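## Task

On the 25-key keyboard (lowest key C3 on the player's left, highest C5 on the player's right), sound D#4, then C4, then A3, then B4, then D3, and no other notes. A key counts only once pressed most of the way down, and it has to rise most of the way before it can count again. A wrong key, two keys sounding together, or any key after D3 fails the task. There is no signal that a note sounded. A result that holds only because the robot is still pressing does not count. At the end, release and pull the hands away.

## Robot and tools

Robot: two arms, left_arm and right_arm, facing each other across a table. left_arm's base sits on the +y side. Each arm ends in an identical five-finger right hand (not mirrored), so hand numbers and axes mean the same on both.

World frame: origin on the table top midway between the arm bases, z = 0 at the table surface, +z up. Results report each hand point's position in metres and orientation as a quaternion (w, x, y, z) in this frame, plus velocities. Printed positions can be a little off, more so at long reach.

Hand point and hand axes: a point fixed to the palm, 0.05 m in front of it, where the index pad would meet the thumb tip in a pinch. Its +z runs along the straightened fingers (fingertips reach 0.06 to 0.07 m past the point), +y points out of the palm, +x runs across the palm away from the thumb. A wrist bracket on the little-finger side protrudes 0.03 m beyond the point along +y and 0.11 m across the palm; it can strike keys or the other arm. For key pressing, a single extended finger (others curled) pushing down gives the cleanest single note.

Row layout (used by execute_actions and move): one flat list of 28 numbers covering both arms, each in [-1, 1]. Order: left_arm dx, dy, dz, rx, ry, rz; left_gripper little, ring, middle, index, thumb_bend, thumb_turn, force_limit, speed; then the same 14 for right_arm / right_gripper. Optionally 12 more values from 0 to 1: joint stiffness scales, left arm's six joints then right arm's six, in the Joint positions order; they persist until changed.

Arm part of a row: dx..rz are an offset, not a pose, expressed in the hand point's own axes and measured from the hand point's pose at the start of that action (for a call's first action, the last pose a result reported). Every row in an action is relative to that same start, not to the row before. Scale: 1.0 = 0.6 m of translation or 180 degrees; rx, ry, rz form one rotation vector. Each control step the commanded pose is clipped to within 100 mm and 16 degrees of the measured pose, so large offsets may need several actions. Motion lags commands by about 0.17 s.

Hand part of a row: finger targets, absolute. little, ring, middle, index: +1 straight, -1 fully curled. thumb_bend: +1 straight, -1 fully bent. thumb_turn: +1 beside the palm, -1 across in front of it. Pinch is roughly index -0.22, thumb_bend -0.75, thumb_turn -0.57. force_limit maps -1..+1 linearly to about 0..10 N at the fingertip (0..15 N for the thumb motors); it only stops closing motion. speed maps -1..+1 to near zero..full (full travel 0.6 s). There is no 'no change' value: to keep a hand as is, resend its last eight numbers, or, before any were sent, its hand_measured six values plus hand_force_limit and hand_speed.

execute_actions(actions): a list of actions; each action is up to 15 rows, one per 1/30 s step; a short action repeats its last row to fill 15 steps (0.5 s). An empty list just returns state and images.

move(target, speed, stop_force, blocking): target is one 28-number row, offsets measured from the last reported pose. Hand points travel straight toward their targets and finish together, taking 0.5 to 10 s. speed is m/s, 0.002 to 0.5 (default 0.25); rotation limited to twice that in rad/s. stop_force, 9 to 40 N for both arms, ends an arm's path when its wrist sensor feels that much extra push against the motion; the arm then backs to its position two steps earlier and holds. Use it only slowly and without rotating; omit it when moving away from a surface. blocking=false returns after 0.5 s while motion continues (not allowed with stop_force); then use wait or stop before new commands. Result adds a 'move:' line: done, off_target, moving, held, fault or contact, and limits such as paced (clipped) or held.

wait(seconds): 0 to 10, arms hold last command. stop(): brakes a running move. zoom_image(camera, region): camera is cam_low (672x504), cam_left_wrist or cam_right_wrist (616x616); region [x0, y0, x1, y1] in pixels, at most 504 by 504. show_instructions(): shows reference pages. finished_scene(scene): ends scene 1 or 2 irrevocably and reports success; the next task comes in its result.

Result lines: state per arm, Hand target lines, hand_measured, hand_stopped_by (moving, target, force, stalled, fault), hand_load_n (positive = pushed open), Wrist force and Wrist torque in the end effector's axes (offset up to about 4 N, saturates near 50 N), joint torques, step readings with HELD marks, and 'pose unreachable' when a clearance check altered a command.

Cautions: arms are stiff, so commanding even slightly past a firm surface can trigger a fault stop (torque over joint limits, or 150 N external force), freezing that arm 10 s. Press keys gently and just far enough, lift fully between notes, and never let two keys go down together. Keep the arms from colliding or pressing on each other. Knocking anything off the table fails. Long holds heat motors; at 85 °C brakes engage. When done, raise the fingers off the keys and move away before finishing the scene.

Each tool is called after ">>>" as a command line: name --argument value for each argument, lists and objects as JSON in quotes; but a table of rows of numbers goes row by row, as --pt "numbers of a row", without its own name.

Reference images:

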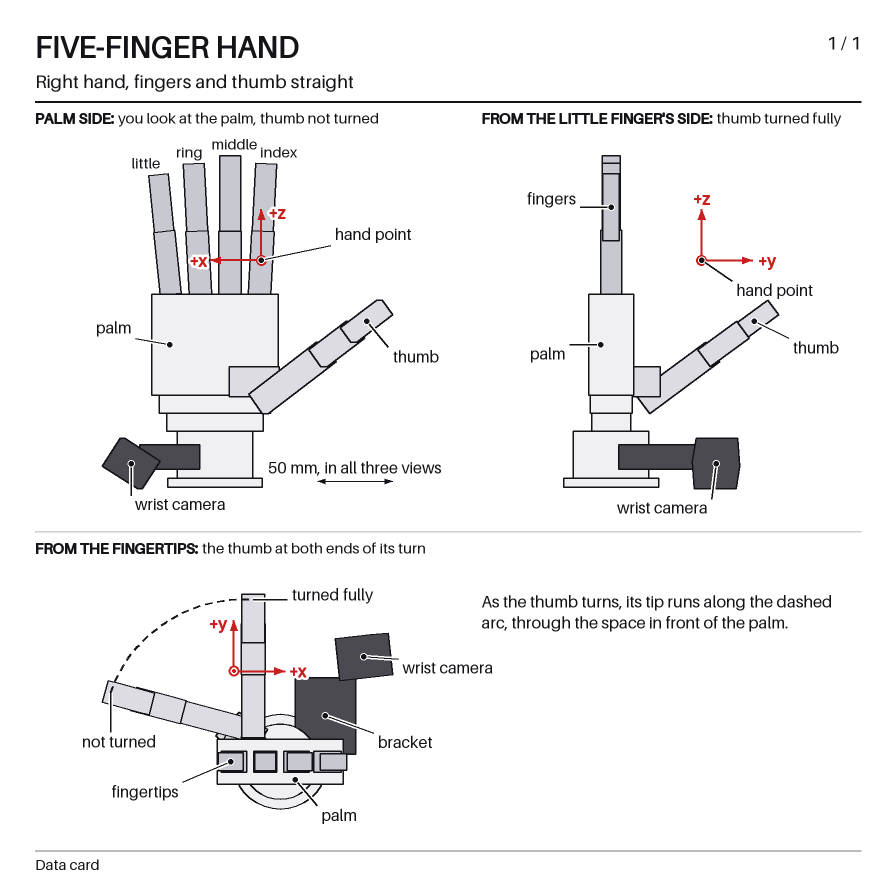

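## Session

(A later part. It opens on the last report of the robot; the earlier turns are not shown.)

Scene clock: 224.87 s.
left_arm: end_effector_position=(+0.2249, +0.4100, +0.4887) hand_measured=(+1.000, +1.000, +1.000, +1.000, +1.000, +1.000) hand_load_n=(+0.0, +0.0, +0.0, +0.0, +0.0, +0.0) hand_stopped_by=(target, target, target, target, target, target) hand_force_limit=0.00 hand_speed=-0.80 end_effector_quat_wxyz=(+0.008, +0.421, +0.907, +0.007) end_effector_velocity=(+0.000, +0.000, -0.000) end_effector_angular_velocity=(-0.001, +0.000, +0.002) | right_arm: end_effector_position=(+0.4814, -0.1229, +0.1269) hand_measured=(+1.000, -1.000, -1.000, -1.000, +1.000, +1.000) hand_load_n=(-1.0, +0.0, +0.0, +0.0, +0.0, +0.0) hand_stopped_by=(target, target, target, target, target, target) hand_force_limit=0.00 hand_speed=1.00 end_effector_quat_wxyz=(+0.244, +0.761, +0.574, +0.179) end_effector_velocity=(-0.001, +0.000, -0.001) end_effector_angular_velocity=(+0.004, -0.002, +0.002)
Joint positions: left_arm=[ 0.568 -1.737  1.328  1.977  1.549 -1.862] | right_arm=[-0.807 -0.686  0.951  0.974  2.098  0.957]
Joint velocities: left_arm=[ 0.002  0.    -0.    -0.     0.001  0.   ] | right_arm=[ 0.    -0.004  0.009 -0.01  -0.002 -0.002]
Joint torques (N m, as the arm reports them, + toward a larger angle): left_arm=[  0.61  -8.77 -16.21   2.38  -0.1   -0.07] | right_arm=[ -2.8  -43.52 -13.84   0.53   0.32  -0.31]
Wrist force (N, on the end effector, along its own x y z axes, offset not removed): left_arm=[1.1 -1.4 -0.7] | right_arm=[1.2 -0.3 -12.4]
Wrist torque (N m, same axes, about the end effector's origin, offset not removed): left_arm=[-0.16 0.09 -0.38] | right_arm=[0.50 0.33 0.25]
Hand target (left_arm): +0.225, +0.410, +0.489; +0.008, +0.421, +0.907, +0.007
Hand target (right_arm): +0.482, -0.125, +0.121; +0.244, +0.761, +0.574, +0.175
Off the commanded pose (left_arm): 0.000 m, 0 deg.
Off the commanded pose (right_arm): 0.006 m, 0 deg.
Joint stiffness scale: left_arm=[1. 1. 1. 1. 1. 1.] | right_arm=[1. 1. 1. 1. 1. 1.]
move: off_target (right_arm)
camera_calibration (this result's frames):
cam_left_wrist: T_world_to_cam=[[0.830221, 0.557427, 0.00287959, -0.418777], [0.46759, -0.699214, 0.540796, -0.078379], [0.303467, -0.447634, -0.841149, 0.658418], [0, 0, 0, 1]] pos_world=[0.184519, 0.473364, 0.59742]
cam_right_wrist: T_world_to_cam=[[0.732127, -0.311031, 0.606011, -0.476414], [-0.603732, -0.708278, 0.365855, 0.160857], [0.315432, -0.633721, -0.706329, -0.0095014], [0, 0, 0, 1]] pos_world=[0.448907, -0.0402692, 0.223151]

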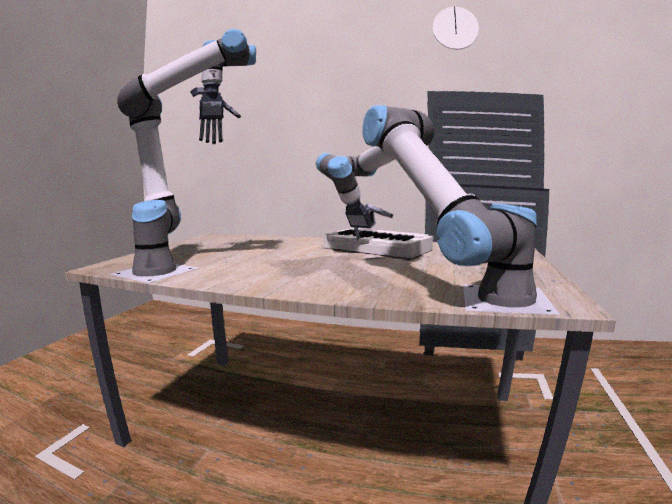

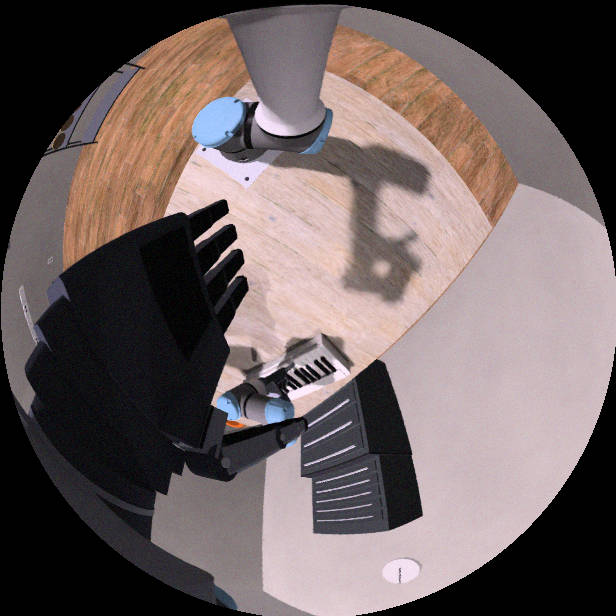

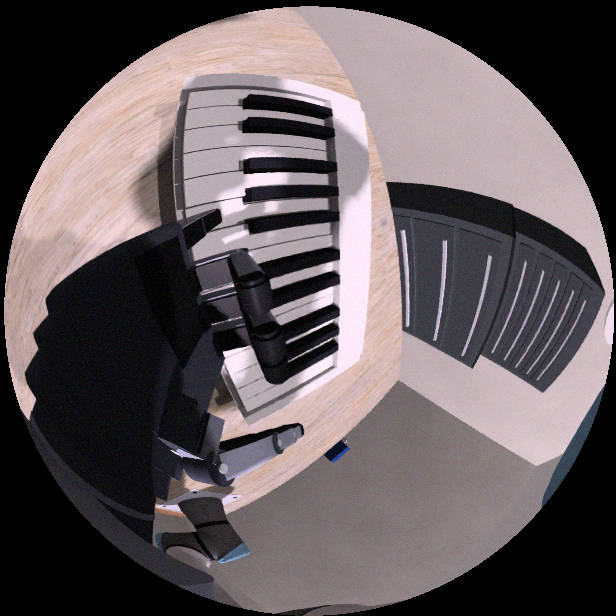

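>>> move --target '[0,0,0,0,0,0,1,1,1,1,1,1,0,-0.8,0,0.024,-0.034,0,0,0,1,-1,-1,-1,1,1,0,1]' --speed 0.1

>>> move --target '[0,0,0,0,0,0,1,1,1,1,1,1,0,-0.8,-0.317,-0.017,-0.009,0,0,0,1,-1,-1,-1,1,1,0,1]' --speed 0.2

>>> zoom_image --camera "cam_right_wrist" --region '[140, 60, 360, 280]'

Scene clock: 239.43 s.
left_arm: end_effector_position=(+0.2249, +0.4100, +0.4887) hand_measured=(+1.000, +1.000, +1.000, +1.000, +1.000, +1.000) hand_load_n=(+0.0, +0.0, +0.0, +0.0, +0.0, +0.0) hand_stopped_by=(target, target, target, target, target, target) hand_force_limit=0.00 hand_speed=-0.80 end_effector_quat_wxyz=(+0.008, +0.421, +0.907, +0.007) end_effector_velocity=(+0.000, +0.001, +0.000) end_effector_angular_velocity=(+0.000, -0.000, +0.001) | right_arm: end_effector_position=(+0.4813, -0.1230, +0.1499) hand_measured=(+1.000, -1.000, -1.000, -1.000, +1.000, +1.000) hand_load_n=(+0.0, +0.0, +0.0, +0.0, +0.0, +0.0) hand_stopped_by=(target, target, target, target, target, target) hand_force_limit=0.00 hand_speed=1.00 end_effector_quat_wxyz=(+0.244, +0.761, +0.575, +0.178) end_effector_velocity=(-0.001, +0.000, +0.002) end_effector_angular_velocity=(-0.003, +0.006, +0.002)
Joint positions: left_arm=[ 0.568 -1.737  1.328  1.977  1.549 -1.862] | right_arm=[-0.807 -0.701  0.919  1.023  2.098  0.957]
Joint velocities: left_arm=[ 0.001  0.    -0.001  0.001 -0.     0.   ] | right_arm=[ 0.    -0.    -0.005  0.011 -0.002 -0.001]
Joint torques (N m, as the arm reports them, + toward a larger angle): left_arm=[  0.53  -9.24 -16.99   2.26  -0.31  -0.07] | right_arm=[  0.24 -48.36 -21.55   2.28   1.01   0.17]
Wrist force (N, on the end effector, along its own x y z axes, offset not removed): left_arm=[-2.1 -1.6 -0.6] | right_arm=[2.1 -3.3 -1.5]
Wrist torque (N m, same axes, about the end effector's origin, offset not removed): left_arm=[-0.18 0.59 -0.45] | right_arm=[-0.29 -0.25 0.04]
Hand target (left_arm): +0.225, +0.410, +0.489; +0.008, +0.421, +0.907, +0.007
Hand target (right_arm): +0.482, -0.123, +0.152; +0.244, +0.761, +0.574, +0.179
Off the commanded pose (left_arm): 0.000 m, 0 deg.
Off the commanded pose (right_arm): 0.002 m, 0 deg.
Joint stiffness scale: left_arm=[1. 1. 1. 1. 1. 1.] | right_arm=[1. 1. 1. 1. 1. 1.]
move: done
camera_calibration (this result's frames):
cam_left_wrist: T_world_to_cam=[[0.830221, 0.557427, 0.00287953, -0.418777], [0.46759, -0.699214, 0.540796, -0.0783791], [0.303467, -0.447634, -0.841149, 0.658418], [0, 0, 0, 1]] pos_world=[0.184519, 0.473364, 0.59742]
cam_right_wrist: T_world_to_cam=[[0.733095, -0.309932, 0.605404, -0.490513], [-0.60303, -0.707847, 0.367843, 0.151766], [0.314527, -0.63474, -0.705817, 0.0069073], [0, 0, 0, 1]] pos_world=[0.448939, -0.0402143, 0.246007]

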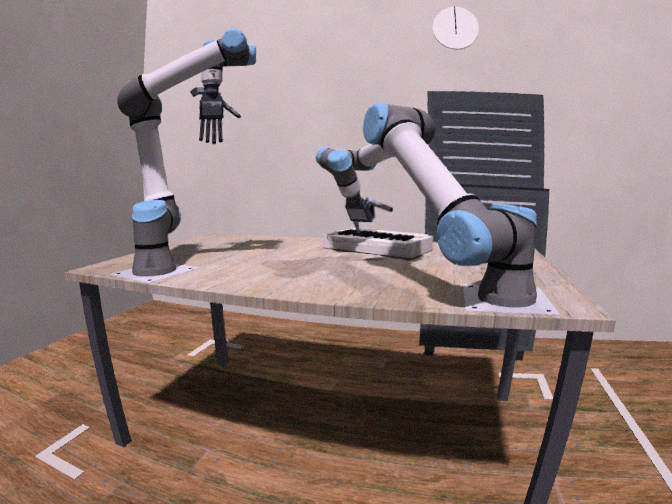

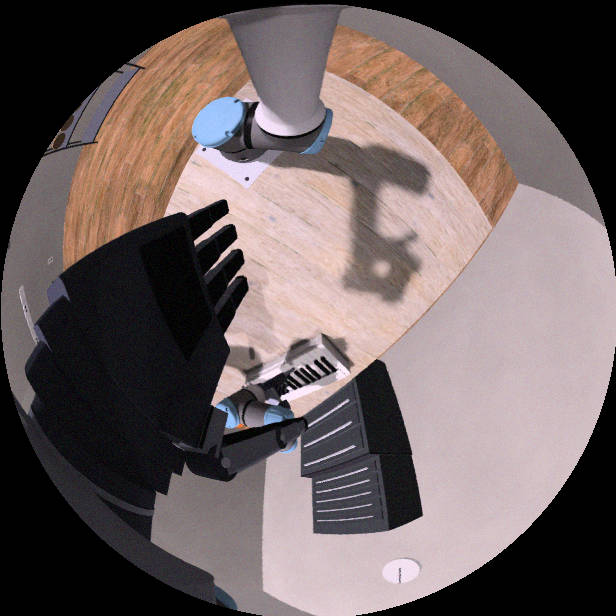

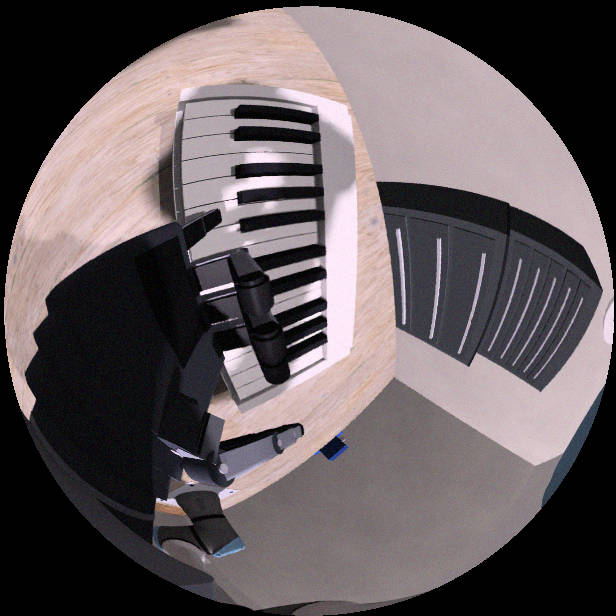

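Scene clock: 241.00 s.
left_arm: end_effector_position=(+0.2249, +0.4100, +0.4887) hand_measured=(+1.000, +1.000, +1.000, +1.000, +1.000, +1.000) hand_load_n=(+0.0, +0.0, +0.0, +0.0, +0.0, +0.0) hand_stopped_by=(target, target, target, target, target, target) hand_force_limit=0.00 hand_speed=-0.80 end_effector_quat_wxyz=(+0.008, +0.421, +0.907, +0.007) end_effector_velocity=(+0.000, +0.000, -0.000) end_effector_angular_velocity=(+0.001, +0.001, +0.001) | right_arm: end_effector_position=(+0.4178, -0.3014, +0.1505) hand_measured=(+1.000, -1.000, -1.000, -1.000, +1.000, +1.000) hand_load_n=(+0.0, +0.0, +0.0, +0.0, +0.0, +0.0) hand_stopped_by=(target, target, target, target, target, target) hand_force_limit=0.00 hand_speed=1.00 end_effector_quat_wxyz=(+0.245, +0.761, +0.575, +0.177) end_effector_velocity=(+0.001, -0.001, -0.001) end_effector_angular_velocity=(+0.008, -0.005, +0.018)
Joint positions: left_arm=[ 0.568 -1.737  1.328  1.977  1.549 -1.862] | right_arm=[-0.999 -1.149  1.653  0.644  2.029  0.755]
Joint velocities: left_arm=[ 0.001  0.     0.001  0.     0.    -0.   ] | right_arm=[-0.008 -0.013  0.019 -0.025 -0.014 -0.024]
Joint torques (N m, as the arm reports them, + toward a larger angle): left_arm=[  0.07  -8.44 -16.31   2.26  -0.04  -0.23] | right_arm=[ -2.65 -31.46 -15.27   1.05   0.52  -0.19]
Wrist force (N, on the end effector, along its own x y z axes, offset not removed): left_arm=[1.0 3.5 -0.7] | right_arm=[1.0 1.2 -2.3]
Wrist torque (N m, same axes, about the end effector's origin, offset not removed): left_arm=[0.72 0.02 -0.11] | right_arm=[0.45 -0.05 0.25]
Hand target (left_arm): +0.225, +0.410, +0.489; +0.008, +0.421, +0.907, +0.007
Hand target (right_arm): +0.418, -0.303, +0.151; +0.244, +0.761, +0.575, +0.178
Off the commanded pose (left_arm): 0.000 m, 0 deg.
Off the commanded pose (right_arm): 0.001 m, 0 deg.
Joint stiffness scale: left_arm=[1. 1. 1. 1. 1. 1.] | right_arm=[1. 1. 1. 1. 1. 1.]
move: done
camera_calibration (this result's frames):
cam_left_wrist: T_world_to_cam=[[0.830221, 0.557427, 0.00287957, -0.418777], [0.46759, -0.699214, 0.540796, -0.0783791], [0.303467, -0.447634, -0.841149, 0.658418], [0, 0, 0, 1]] pos_world=[0.184519, 0.473364, 0.59742]
cam_right_wrist: T_world_to_cam=[[0.733399, -0.309226, 0.605397, -0.499457], [-0.603296, -0.706501, 0.369985, -0.0128741], [0.313305, -0.636581, -0.704702, -0.0860885], [0, 0, 0, 1]] pos_world=[0.385506, -0.218343, 0.246466]

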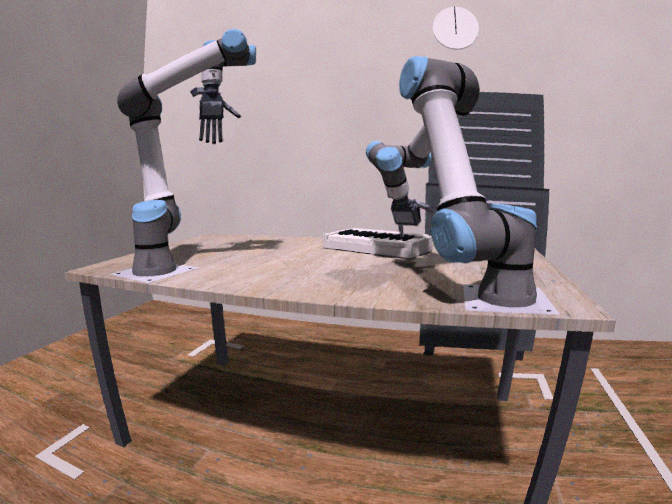

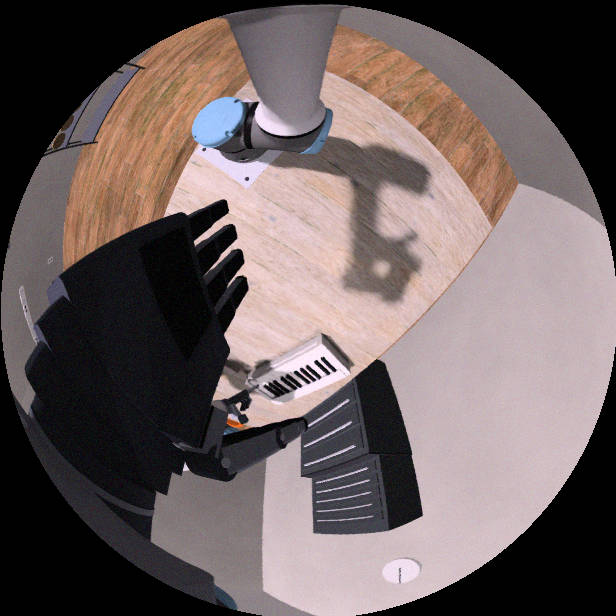

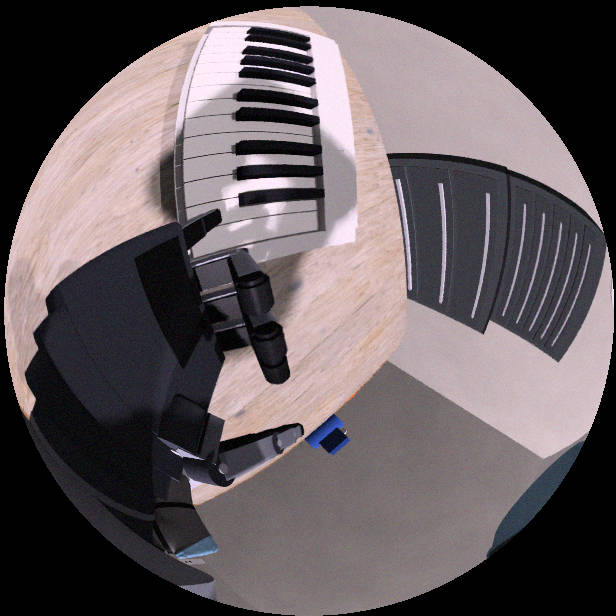

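Region (140, 60, 360, 280) of cam_right_wrist's 616x616 image, scaled by 2.291, with more detail than that image has.

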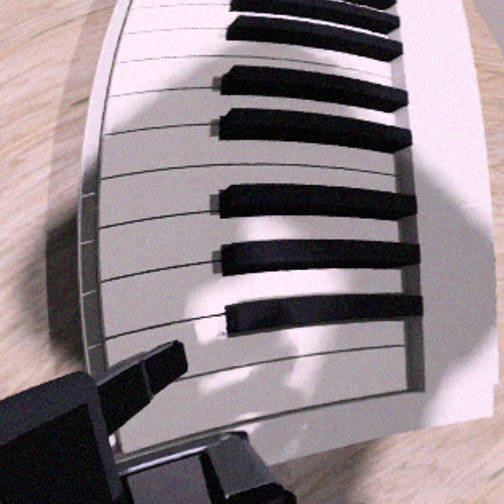

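>>> move --target '[0,0,0,0,0,0,1,1,1,1,1,1,0,-0.8,-0.002,-0.027,0.038,0,0,0,1,-1,-1,-1,1,1,0,1]' --speed 0.02 --stop_force 9

>>> zoom_image --camera "cam_right_wrist" --region '[140, 60, 360, 280]'

Scene clock: 249.00 s.
left_arm: end_effector_position=(+0.2249, +0.4100, +0.4887) hand_measured=(+1.000, +1.000, +1.000, +1.000, +1.000, +1.000) hand_load_n=(+0.0, +0.0, +0.0, +0.0, +0.0, +0.0) hand_stopped_by=(target, target, target, target, target, target) hand_force_limit=0.00 hand_speed=-0.80 end_effector_quat_wxyz=(+0.008, +0.421, +0.907, +0.007) end_effector_velocity=(-0.000, -0.000, -0.000) end_effector_angular_velocity=(+0.001, +0.001, -0.001) | right_arm: end_effector_position=(+0.4177, -0.3016, +0.1265) hand_measured=(+1.000, -1.000, -1.000, -1.000, +1.000, +1.000) hand_load_n=(+0.0, +0.0, +0.0, +0.0, +0.0, +0.0) hand_stopped_by=(target, target, target, target, target, target) hand_force_limit=0.00 hand_speed=1.00 end_effector_quat_wxyz=(+0.245, +0.760, +0.575, +0.179) end_effector_velocity=(+0.000, +0.000, -0.001) end_effector_angular_velocity=(+0.001, -0.004, +0.001)
Joint positions: left_arm=[ 0.568 -1.737  1.328  1.977  1.549 -1.862] | right_arm=[-1.    -1.124  1.685  0.581  2.028  0.752]
Joint velocities: left_arm=[-0.001 -0.     0.002  0.     0.001 -0.   ] | right_arm=[ 0.001  0.     0.003 -0.008  0.001 -0.001]
Joint torques (N m, as the arm reports them, + toward a larger angle): left_arm=[  0.29  -9.37 -16.09   2.27  -0.23  -0.21] | right_arm=[ -0.67 -27.23 -13.24   0.49   0.87   0.11]
Wrist force (N, on the end effector, along its own x y z axes, offset not removed): left_arm=[-0.5 1.2 0.7] | right_arm=[0.6 -0.5 -11.9]
Wrist torque (N m, same axes, about the end effector's origin, offset not removed): left_arm=[0.23 0.36 -0.31] | right_arm=[0.63 0.49 0.10]
Hand target (left_arm): +0.225, +0.410, +0.489; +0.008, +0.421, +0.907, +0.007
Hand target (right_arm): +0.417, -0.303, +0.123; +0.245, +0.761, +0.575, +0.177
Off the commanded pose (left_arm): 0.000 m, 0 deg.
Off the commanded pose (right_arm): 0.004 m, 0 deg.
Joint stiffness scale: left_arm=[1. 1. 1. 1. 1. 1.] | right_arm=[1. 1. 1. 1. 1. 1.]
move: off_target (right_arm)
camera_calibration (this result's frames):
cam_left_wrist: T_world_to_cam=[[0.830221, 0.557427, 0.00287965, -0.418777], [0.46759, -0.699214, 0.540796, -0.0783789], [0.303467, -0.447633, -0.841149, 0.658418], [0, 0, 0, 1]] pos_world=[0.184519, 0.473364, 0.59742]
cam_right_wrist: T_world_to_cam=[[0.731534, -0.309788, 0.607363, -0.484667], [-0.603484, -0.708743, 0.365364, -0.00417911], [0.317279, -0.63381, -0.705421, -0.103826], [0, 0, 0, 1]] pos_world=[0.38497, -0.218912, 0.222655]

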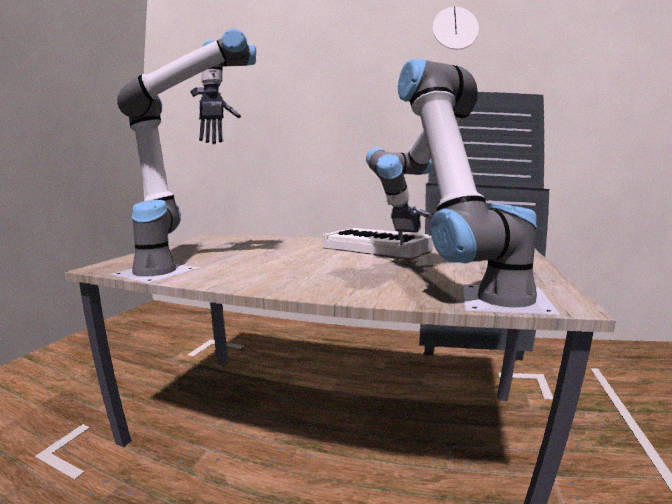

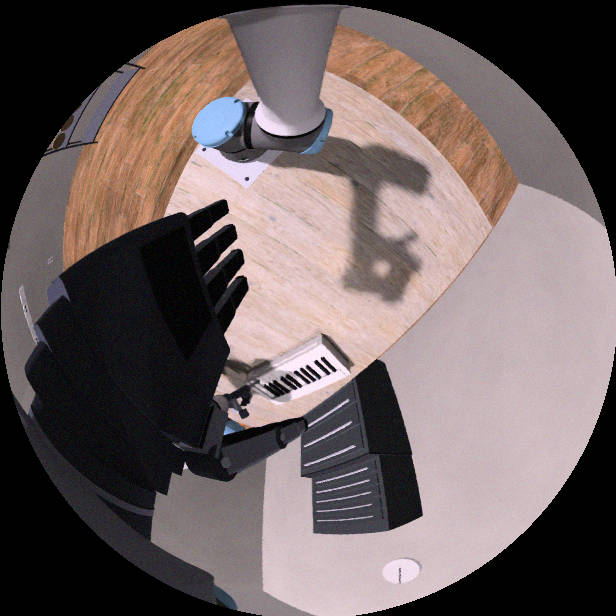

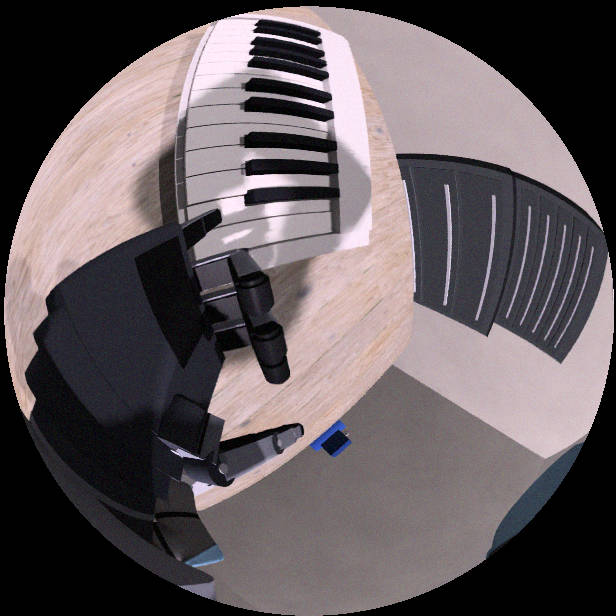

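Region (140, 60, 360, 280) of cam_right_wrist's 616x616 image, scaled by 2.291, with more detail than that image has.

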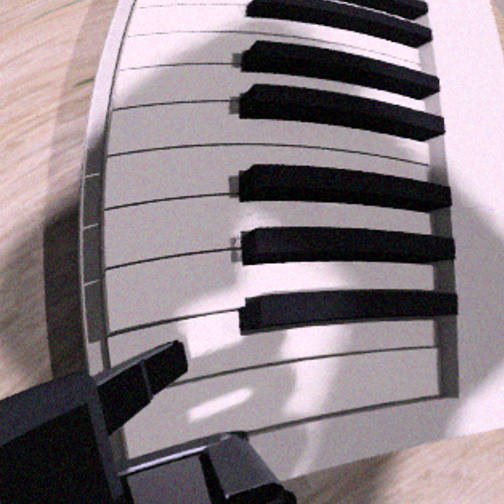

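>>> move --target '[0,0,0,0,0,0,1,1,1,1,1,1,0,-0.8,0,0.029,-0.041,0,0,0,1,-1,-1,-1,1,1,0,1]' --speed 0.1

>>> move --target '[0,0,0,0,0,0,1,1,1,1,1,1,0,-0.8,0.486,0.052,0.032,0,0.07,-0.1,1,-1,-1,-1,1,1,0,1]' --speed 0.2

>>> zoom_image --camera "cam_right_wrist" --region '[140, 100, 360, 320]'

Scene clock: 263.03 s.
left_arm: end_effector_position=(+0.2249, +0.4100, +0.4887) hand_measured=(+1.000, +1.000, +1.000, +1.000, +1.000, +1.000) hand_load_n=(+0.0, +0.0, +0.0, +0.0, +0.0, +0.0) hand_stopped_by=(target, target, target, target, target, target) hand_force_limit=0.00 hand_speed=-0.80 end_effector_quat_wxyz=(+0.008, +0.421, +0.907, +0.007) end_effector_velocity=(-0.000, -0.000, -0.000) end_effector_angular_velocity=(+0.000, +0.001, -0.001) | right_arm: end_effector_position=(+0.4175, -0.3018, +0.1546) hand_measured=(+1.000, -1.000, -1.000, -1.000, +1.000, +1.000) hand_load_n=(+0.0, +0.0, +0.0, +0.0, +0.0, +0.0) hand_stopped_by=(target, target, target, target, target, target) hand_force_limit=0.00 hand_speed=1.00 end_effector_quat_wxyz=(+0.245, +0.760, +0.575, +0.178) end_effector_velocity=(-0.002, -0.002, +0.000) end_effector_angular_velocity=(-0.008, +0.012, -0.000)
Joint positions: left_arm=[ 0.568 -1.737  1.328  1.977  1.549 -1.862] | right_arm=[-1.    -1.157  1.652  0.649  2.028  0.752]
Joint velocities: left_arm=[-0.001  0.     0.     0.     0.001  0.   ] | right_arm=[-0.     0.    -0.001  0.016  0.     0.   ]
Joint torques (N m, as the arm reports them, + toward a larger angle): left_arm=[  0.    -8.55 -16.24   2.26  -0.14  -0.14] | right_arm=[  0.27 -32.18 -19.31   2.09   0.59   0.15]
Wrist force (N, on the end effector, along its own x y z axes, offset not removed): left_arm=[1.7 -2.3 -2.8] | right_arm=[3.4 -2.2 -2.6]
Wrist torque (N m, same axes, about the end effector's origin, offset not removed): left_arm=[-0.16 -0.05 -0.40] | right_arm=[-0.10 -0.33 0.25]
Hand target (left_arm): +0.225, +0.410, +0.489; +0.008, +0.421, +0.907, +0.007
Hand target (right_arm): +0.418, -0.301, +0.157; +0.245, +0.760, +0.575, +0.179
Off the commanded pose (left_arm): 0.000 m, 0 deg.
Off the commanded pose (right_arm): 0.002 m, 0 deg.
Joint stiffness scale: left_arm=[1. 1. 1. 1. 1. 1.] | right_arm=[1. 1. 1. 1. 1. 1.]
move: done
camera_calibration (this result's frames):
cam_left_wrist: T_world_to_cam=[[0.830221, 0.557427, 0.00287952, -0.418777], [0.46759, -0.699214, 0.540796, -0.078379], [0.303467, -0.447634, -0.841149, 0.658418], [0, 0, 0, 1]] pos_world=[0.184519, 0.473364, 0.59742]
cam_right_wrist: T_world_to_cam=[[0.732606, -0.308947, 0.606499, -0.501664], [-0.602923, -0.708061, 0.367605, -0.0150813], [0.315868, -0.634982, -0.705, -0.0839575], [0, 0, 0, 1]] pos_world=[0.384949, -0.218978, 0.250613]

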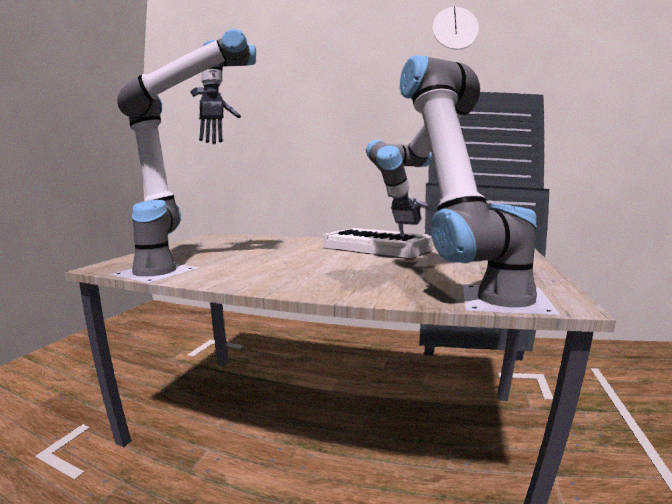

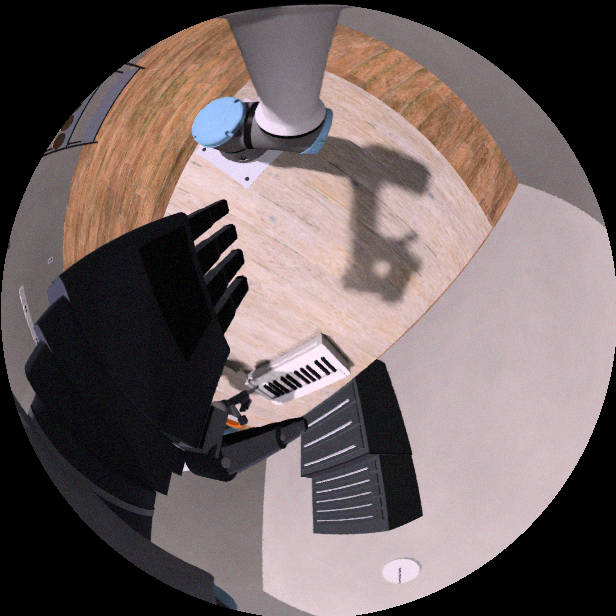

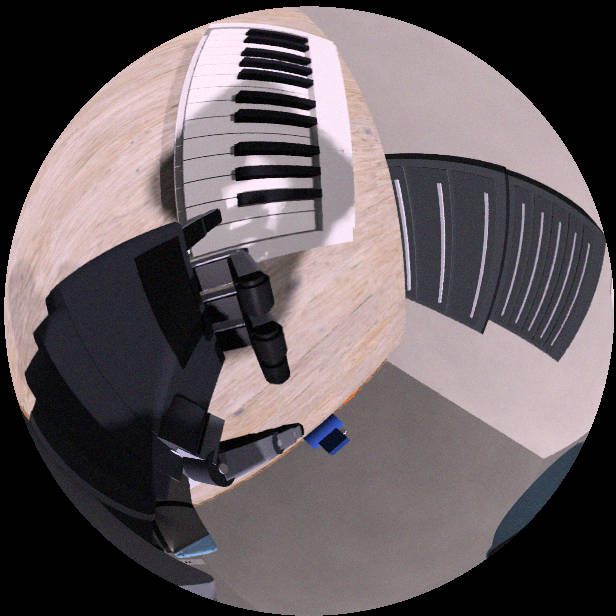

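Scene clock: 265.23 s.
left_arm: end_effector_position=(+0.2249, +0.4100, +0.4887) hand_measured=(+1.000, +1.000, +1.000, +1.000, +1.000, +1.000) hand_load_n=(+0.0, +0.0, +0.0, +0.0, +0.0, +0.0) hand_stopped_by=(target, target, target, target, target, target) hand_force_limit=0.00 hand_speed=-0.80 end_effector_quat_wxyz=(+0.008, +0.421, +0.907, +0.007) end_effector_velocity=(+0.000, +0.000, +0.000) end_effector_angular_velocity=(-0.001, -0.001, +0.001) | right_arm: end_effector_position=(+0.5339, -0.0331, +0.1543) hand_measured=(+1.000, -1.000, -1.000, -1.000, +1.000, +1.000) hand_load_n=(+0.0, +0.0, +0.0, +0.0, +0.0, +0.0) hand_stopped_by=(target, target, target, target, target, target) hand_force_limit=0.00 hand_speed=1.00 end_effector_quat_wxyz=(+0.205, +0.637, +0.709, +0.221) end_effector_velocity=(-0.002, +0.003, +0.000) end_effector_angular_velocity=(-0.010, +0.016, +0.001)
Joint positions: left_arm=[ 0.568 -1.737  1.328  1.977  1.549 -1.862] | right_arm=[-0.824 -0.626  0.725  0.964  1.932  0.552]
Joint velocities: left_arm=[ 0.001 -0.    -0.001 -0.    -0.001 -0.   ] | right_arm=[ 0.004  0.019 -0.039  0.04  -0.001  0.005]
Joint torques (N m, as the arm reports them, + toward a larger angle): left_arm=[ -0.31  -8.85 -15.24   2.24  -0.15  -0.21] | right_arm=[  1.08 -48.37 -23.19   1.61   0.83   0.18]
Wrist force (N, on the end effector, along its own x y z axes, offset not removed): left_arm=[-0.7 -0.1 -1.0] | right_arm=[1.0 -2.5 -3.0]
Wrist torque (N m, same axes, about the end effector's origin, offset not removed): left_arm=[0.09 0.48 -0.34] | right_arm=[-0.19 0.03 0.12]
Hand target (left_arm): +0.225, +0.410, +0.489; +0.008, +0.421, +0.907, +0.007
Hand target (right_arm): +0.533, -0.032, +0.153; +0.205, +0.637, +0.710, +0.220
Off the commanded pose (left_arm): 0.000 m, 0 deg.
Off the commanded pose (right_arm): 0.002 m, 0 deg.
Joint stiffness scale: left_arm=[1. 1. 1. 1. 1. 1.] | right_arm=[1. 1. 1. 1. 1. 1.]
move: done
camera_calibration (this result's frames):
cam_left_wrist: T_world_to_cam=[[0.830221, 0.557427, 0.00287955, -0.418777], [0.46759, -0.699214, 0.540796, -0.0783791], [0.303467, -0.447634, -0.841149, 0.658418], [0, 0, 0, 1]] pos_world=[0.184519, 0.473364, 0.59742]
cam_right_wrist: T_world_to_cam=[[0.795966, -0.0140991, 0.605178, -0.52759], [-0.294492, -0.882468, 0.366775, 0.0751602], [0.528879, -0.47016, -0.706567, -0.058325], [0, 0, 0, 1]] pos_world=[0.472924, 0.0314658, 0.250508]

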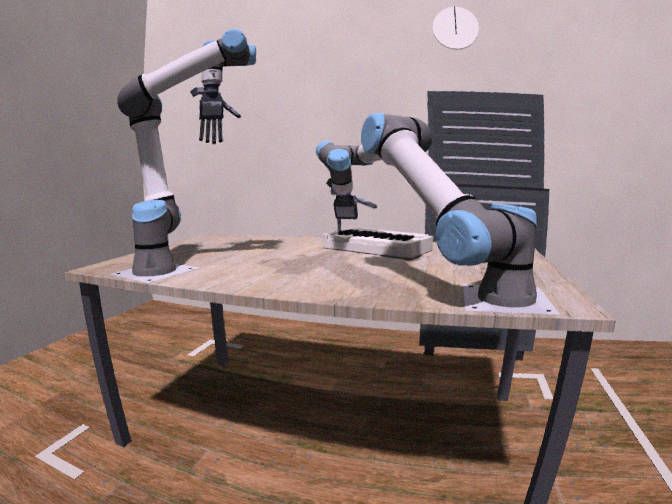

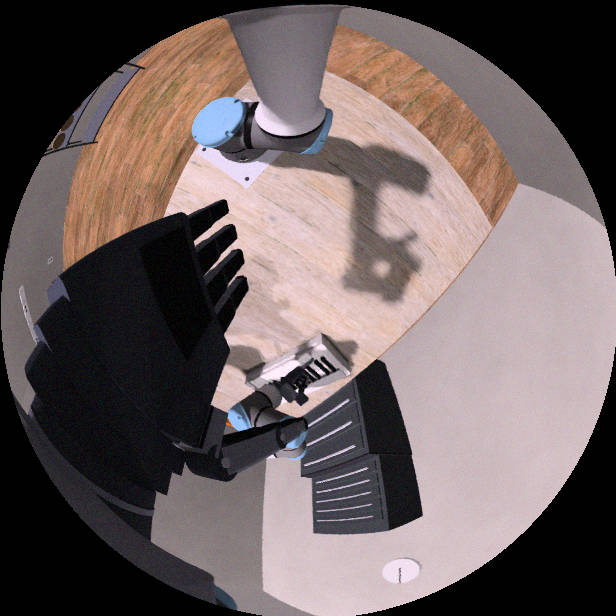

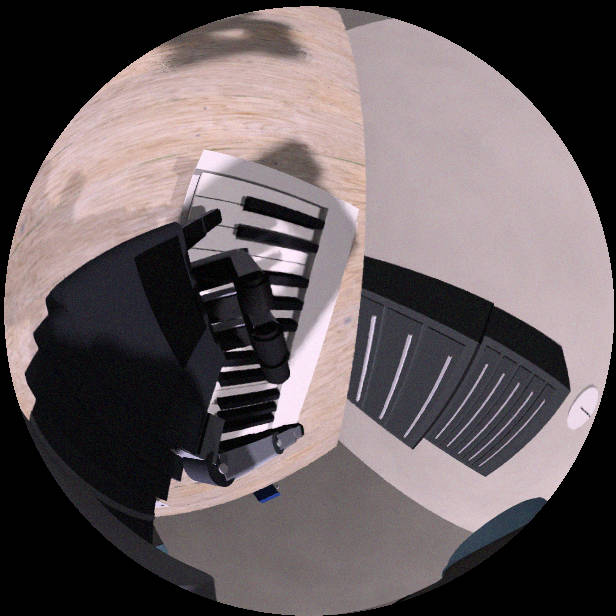

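Region (140, 100, 360, 320) of cam_right_wrist's 616x616 image, scaled by 2.291, with more detail than that image has.

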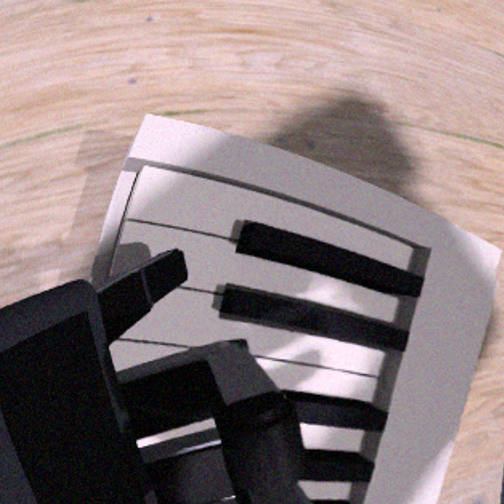

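>>> move --target '[0,0,0,0,0,0,1,1,1,1,1,1,0,-0.8,0.0115,-0.0073,0.019,0,0,0,1,-1,-1,-1,1,1,0,1]' --speed 0.04

>>> zoom_image --camera "cam_right_wrist" --region '[140, 100, 360, 320]'

Scene clock: 276.83 s.
left_arm: end_effector_position=(+0.2249, +0.4100, +0.4887) hand_measured=(+1.000, +1.000, +1.000, +1.000, +1.000, +1.000) hand_load_n=(+0.0, +0.0, +0.0, +0.0, +0.0, +0.0) hand_stopped_by=(target, target, target, target, target, target) hand_force_limit=0.00 hand_speed=-0.80 end_effector_quat_wxyz=(+0.008, +0.421, +0.907, +0.007) end_effector_velocity=(+0.000, +0.000, +0.000) end_effector_angular_velocity=(+0.001, -0.001, +0.000) | right_arm: end_effector_position=(+0.5367, -0.0278, +0.1429) hand_measured=(+1.000, -1.000, -1.000, -1.000, +1.000, +1.000) hand_load_n=(+0.0, +0.0, +0.0, +0.0, +0.0, +0.0) hand_stopped_by=(target, target, target, target, target, target) hand_force_limit=0.00 hand_speed=1.00 end_effector_quat_wxyz=(+0.205, +0.638, +0.709, +0.221) end_effector_velocity=(+0.001, +0.001, +0.002) end_effector_angular_velocity=(+0.006, -0.004, -0.001)
Joint positions: left_arm=[ 0.568 -1.737  1.328  1.977  1.549 -1.862] | right_arm=[-0.821 -0.598  0.701  0.963  1.934  0.556]
Joint velocities: left_arm=[ 0.     0.     0.     0.    -0.001 -0.   ] | right_arm=[ 0.     0.001 -0.007  0.    -0.     0.001]
Joint torques (N m, as the arm reports them, + toward a larger angle): left_arm=[  0.11  -8.66 -16.51   2.25  -0.16  -0.24] | right_arm=[  2.06 -48.6  -22.95   1.09   0.8    0.42]
Wrist force (N, on the end effector, along its own x y z axes, offset not removed): left_arm=[-0.1 -1.2 0.5] | right_arm=[1.6 -1.1 -1.9]
Wrist torque (N m, same axes, about the end effector's origin, offset not removed): left_arm=[-0.02 0.21 -0.30] | right_arm=[0.07 -0.09 0.09]
Hand target (left_arm): +0.225, +0.410, +0.489; +0.008, +0.421, +0.907, +0.007
Hand target (right_arm): +0.536, -0.026, +0.142; +0.205, +0.637, +0.709, +0.221
Off the commanded pose (left_arm): 0.000 m, 0 deg.
Off the commanded pose (right_arm): 0.002 m, 0 deg.
Joint stiffness scale: left_arm=[1. 1. 1. 1. 1. 1.] | right_arm=[1. 1. 1. 1. 1. 1.]
move: done
camera_calibration (this result's frames):
cam_left_wrist: T_world_to_cam=[[0.830221, 0.557427, 0.00287962, -0.418777], [0.46759, -0.699214, 0.540796, -0.078379], [0.303467, -0.447633, -0.841149, 0.658418], [0, 0, 0, 1]] pos_world=[0.184519, 0.473364, 0.59742]
cam_right_wrist: T_world_to_cam=[[0.796759, -0.0147568, 0.604118, -0.523137], [-0.29518, -0.881826, 0.367766, 0.0850655], [0.527299, -0.471344, -0.706958, -0.0644583], [0, 0, 0, 1]] pos_world=[0.475912, 0.0369111, 0.239183]

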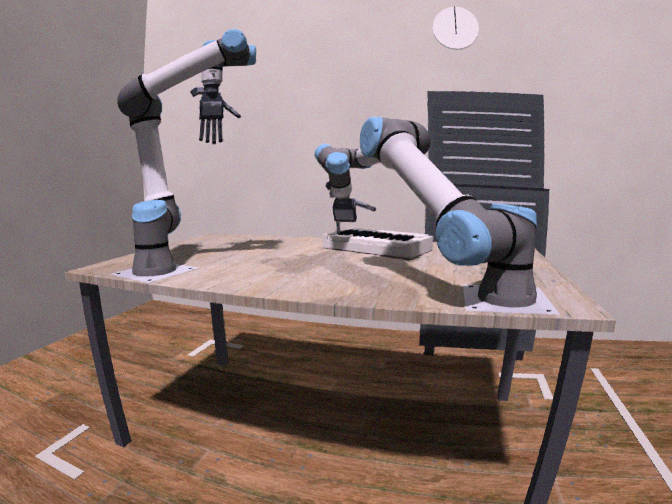

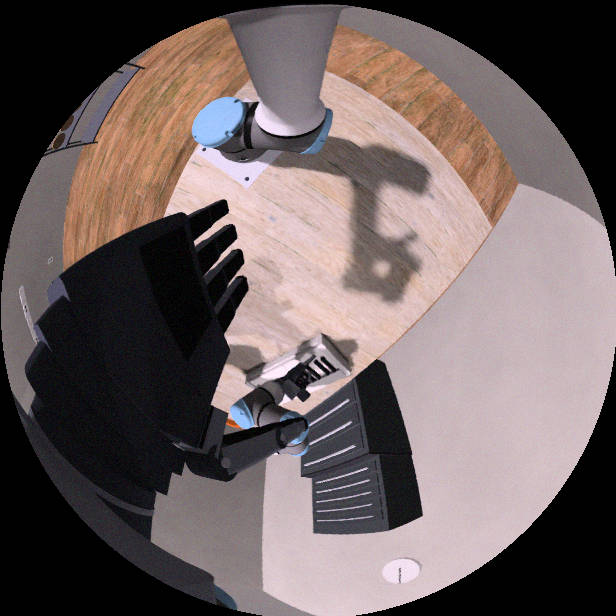

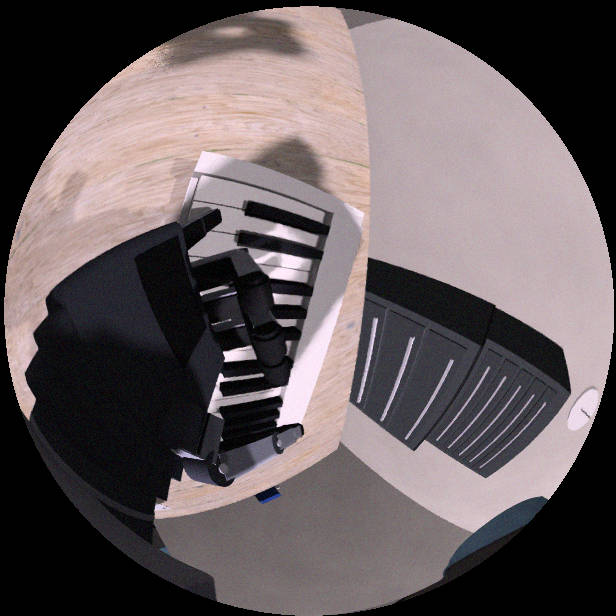

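Region (140, 100, 360, 320) of cam_right_wrist's 616x616 image, scaled by 2.291, with more detail than that image has.

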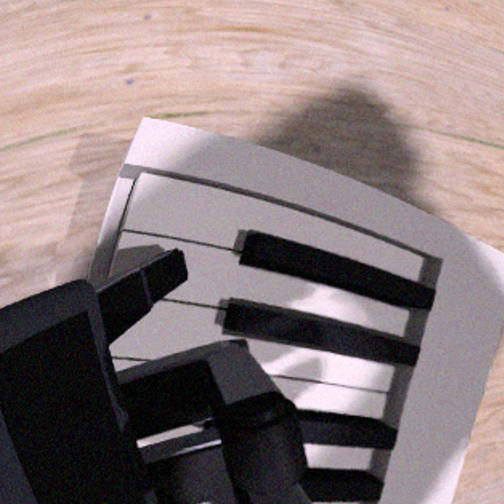

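Centered enough. Press.

>>> move --target '[0,0,0,0,0,0,1,1,1,1,1,1,0,-0.8,0,-0.02,0.0285,0,0,0,1,-1,-1,-1,1,1,0,1]' --speed 0.02 --stop_force 9

>>> zoom_image --camera "cam_right_wrist" --region '[140, 100, 360, 320]'

Scene clock: 285.57 s.
left_arm: end_effector_position=(+0.2249, +0.4100, +0.4887) hand_measured=(+1.000, +1.000, +1.000, +1.000, +1.000, +1.000) hand_load_n=(+0.0, +0.0, +0.0, +0.0, +0.0, +0.0) hand_stopped_by=(target, target, target, target, target, target) hand_force_limit=0.00 hand_speed=-0.80 end_effector_quat_wxyz=(+0.008, +0.421, +0.907, +0.007) end_effector_velocity=(-0.000, -0.000, +0.000) end_effector_angular_velocity=(-0.001, -0.000, -0.000) | right_arm: end_effector_position=(+0.5371, -0.0274, +0.1273) hand_measured=(+1.000, -1.000, -1.000, -1.000, +1.000, +1.000) hand_load_n=(-0.5, +0.0, +0.0, +0.0, +0.0, +0.0) hand_stopped_by=(target, target, target, target, target, target) hand_force_limit=0.00 hand_speed=1.00 end_effector_quat_wxyz=(+0.205, +0.638, +0.708, +0.223) end_effector_velocity=(+0.001, +0.002, -0.000) end_effector_angular_velocity=(+0.009, -0.007, +0.001)
Joint positions: left_arm=[ 0.568 -1.737  1.328  1.977  1.549 -1.862] | right_arm=[-0.821 -0.593  0.733  0.921  1.934  0.557]
Joint velocities: left_arm=[-0.    -0.    -0.001 -0.     0.     0.   ] | right_arm=[ 0.001  0.     0.002 -0.013 -0.002  0.   ]
Joint torques (N m, as the arm reports them, + toward a larger angle): left_arm=[ -0.27  -9.44 -16.7    2.3   -0.17  -0.22] | right_arm=[ -0.36 -46.69 -16.04   0.53   0.52  -0.26]
Wrist force (N, on the end effector, along its own x y z axes, offset not removed): left_arm=[-2.2 -0.8 -2.6] | right_arm=[2.6 -0.4 -9.2]
Wrist torque (N m, same axes, about the end effector's origin, offset not removed): left_arm=[0.10 0.91 -0.43] | right_arm=[0.38 0.10 0.43]
Hand target (left_arm): +0.225, +0.410, +0.489; +0.008, +0.421, +0.907, +0.007
Hand target (right_arm): +0.537, -0.028, +0.122; +0.205, +0.638, +0.709, +0.221
Off the commanded pose (left_arm): 0.000 m, 0 deg.
Off the commanded pose (right_arm): 0.005 m, 0 deg.
Joint stiffness scale: left_arm=[1. 1. 1. 1. 1. 1.] | right_arm=[1. 1. 1. 1. 1. 1.]
move: off_target (right_arm)
camera_calibration (this result's frames):
cam_left_wrist: T_world_to_cam=[[0.830221, 0.557426, 0.00287943, -0.418777], [0.46759, -0.699214, 0.540796, -0.0783791], [0.303467, -0.447634, -0.841149, 0.658418], [0, 0, 0, 1]] pos_world=[0.184519, 0.473364, 0.59742]
cam_right_wrist: T_world_to_cam=[[0.794299, -0.0172029, 0.607284, -0.51317], [-0.296836, -0.883149, 0.363231, 0.092663], [0.530073, -0.468778, -0.70659, -0.0770221], [0, 0, 0, 1]] pos_world=[0.475944, 0.036901, 0.223559]

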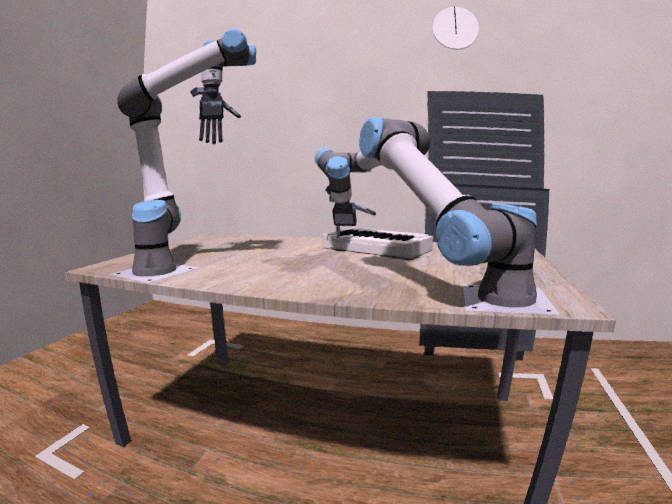

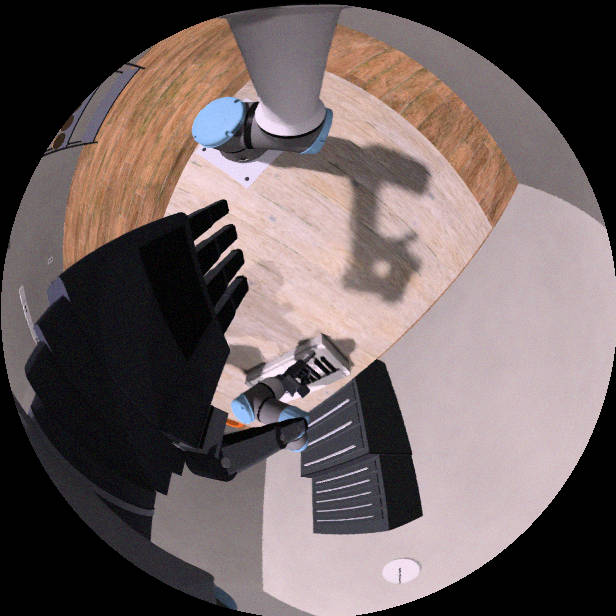

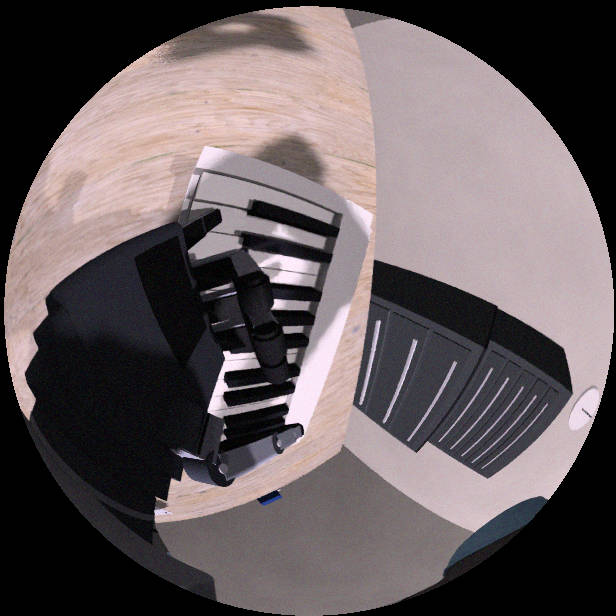

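Region (140, 100, 360, 320) of cam_right_wrist's 616x616 image, scaled by 2.291, with more detail than that image has.

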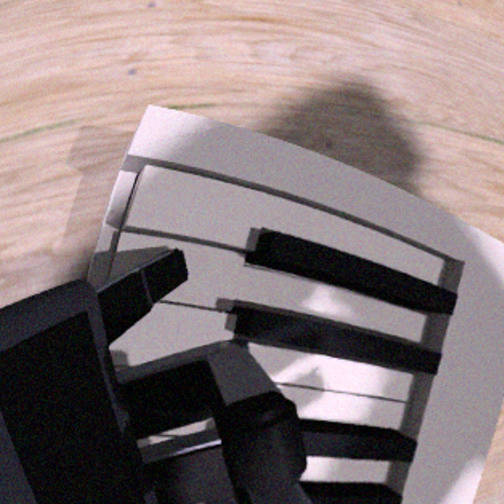

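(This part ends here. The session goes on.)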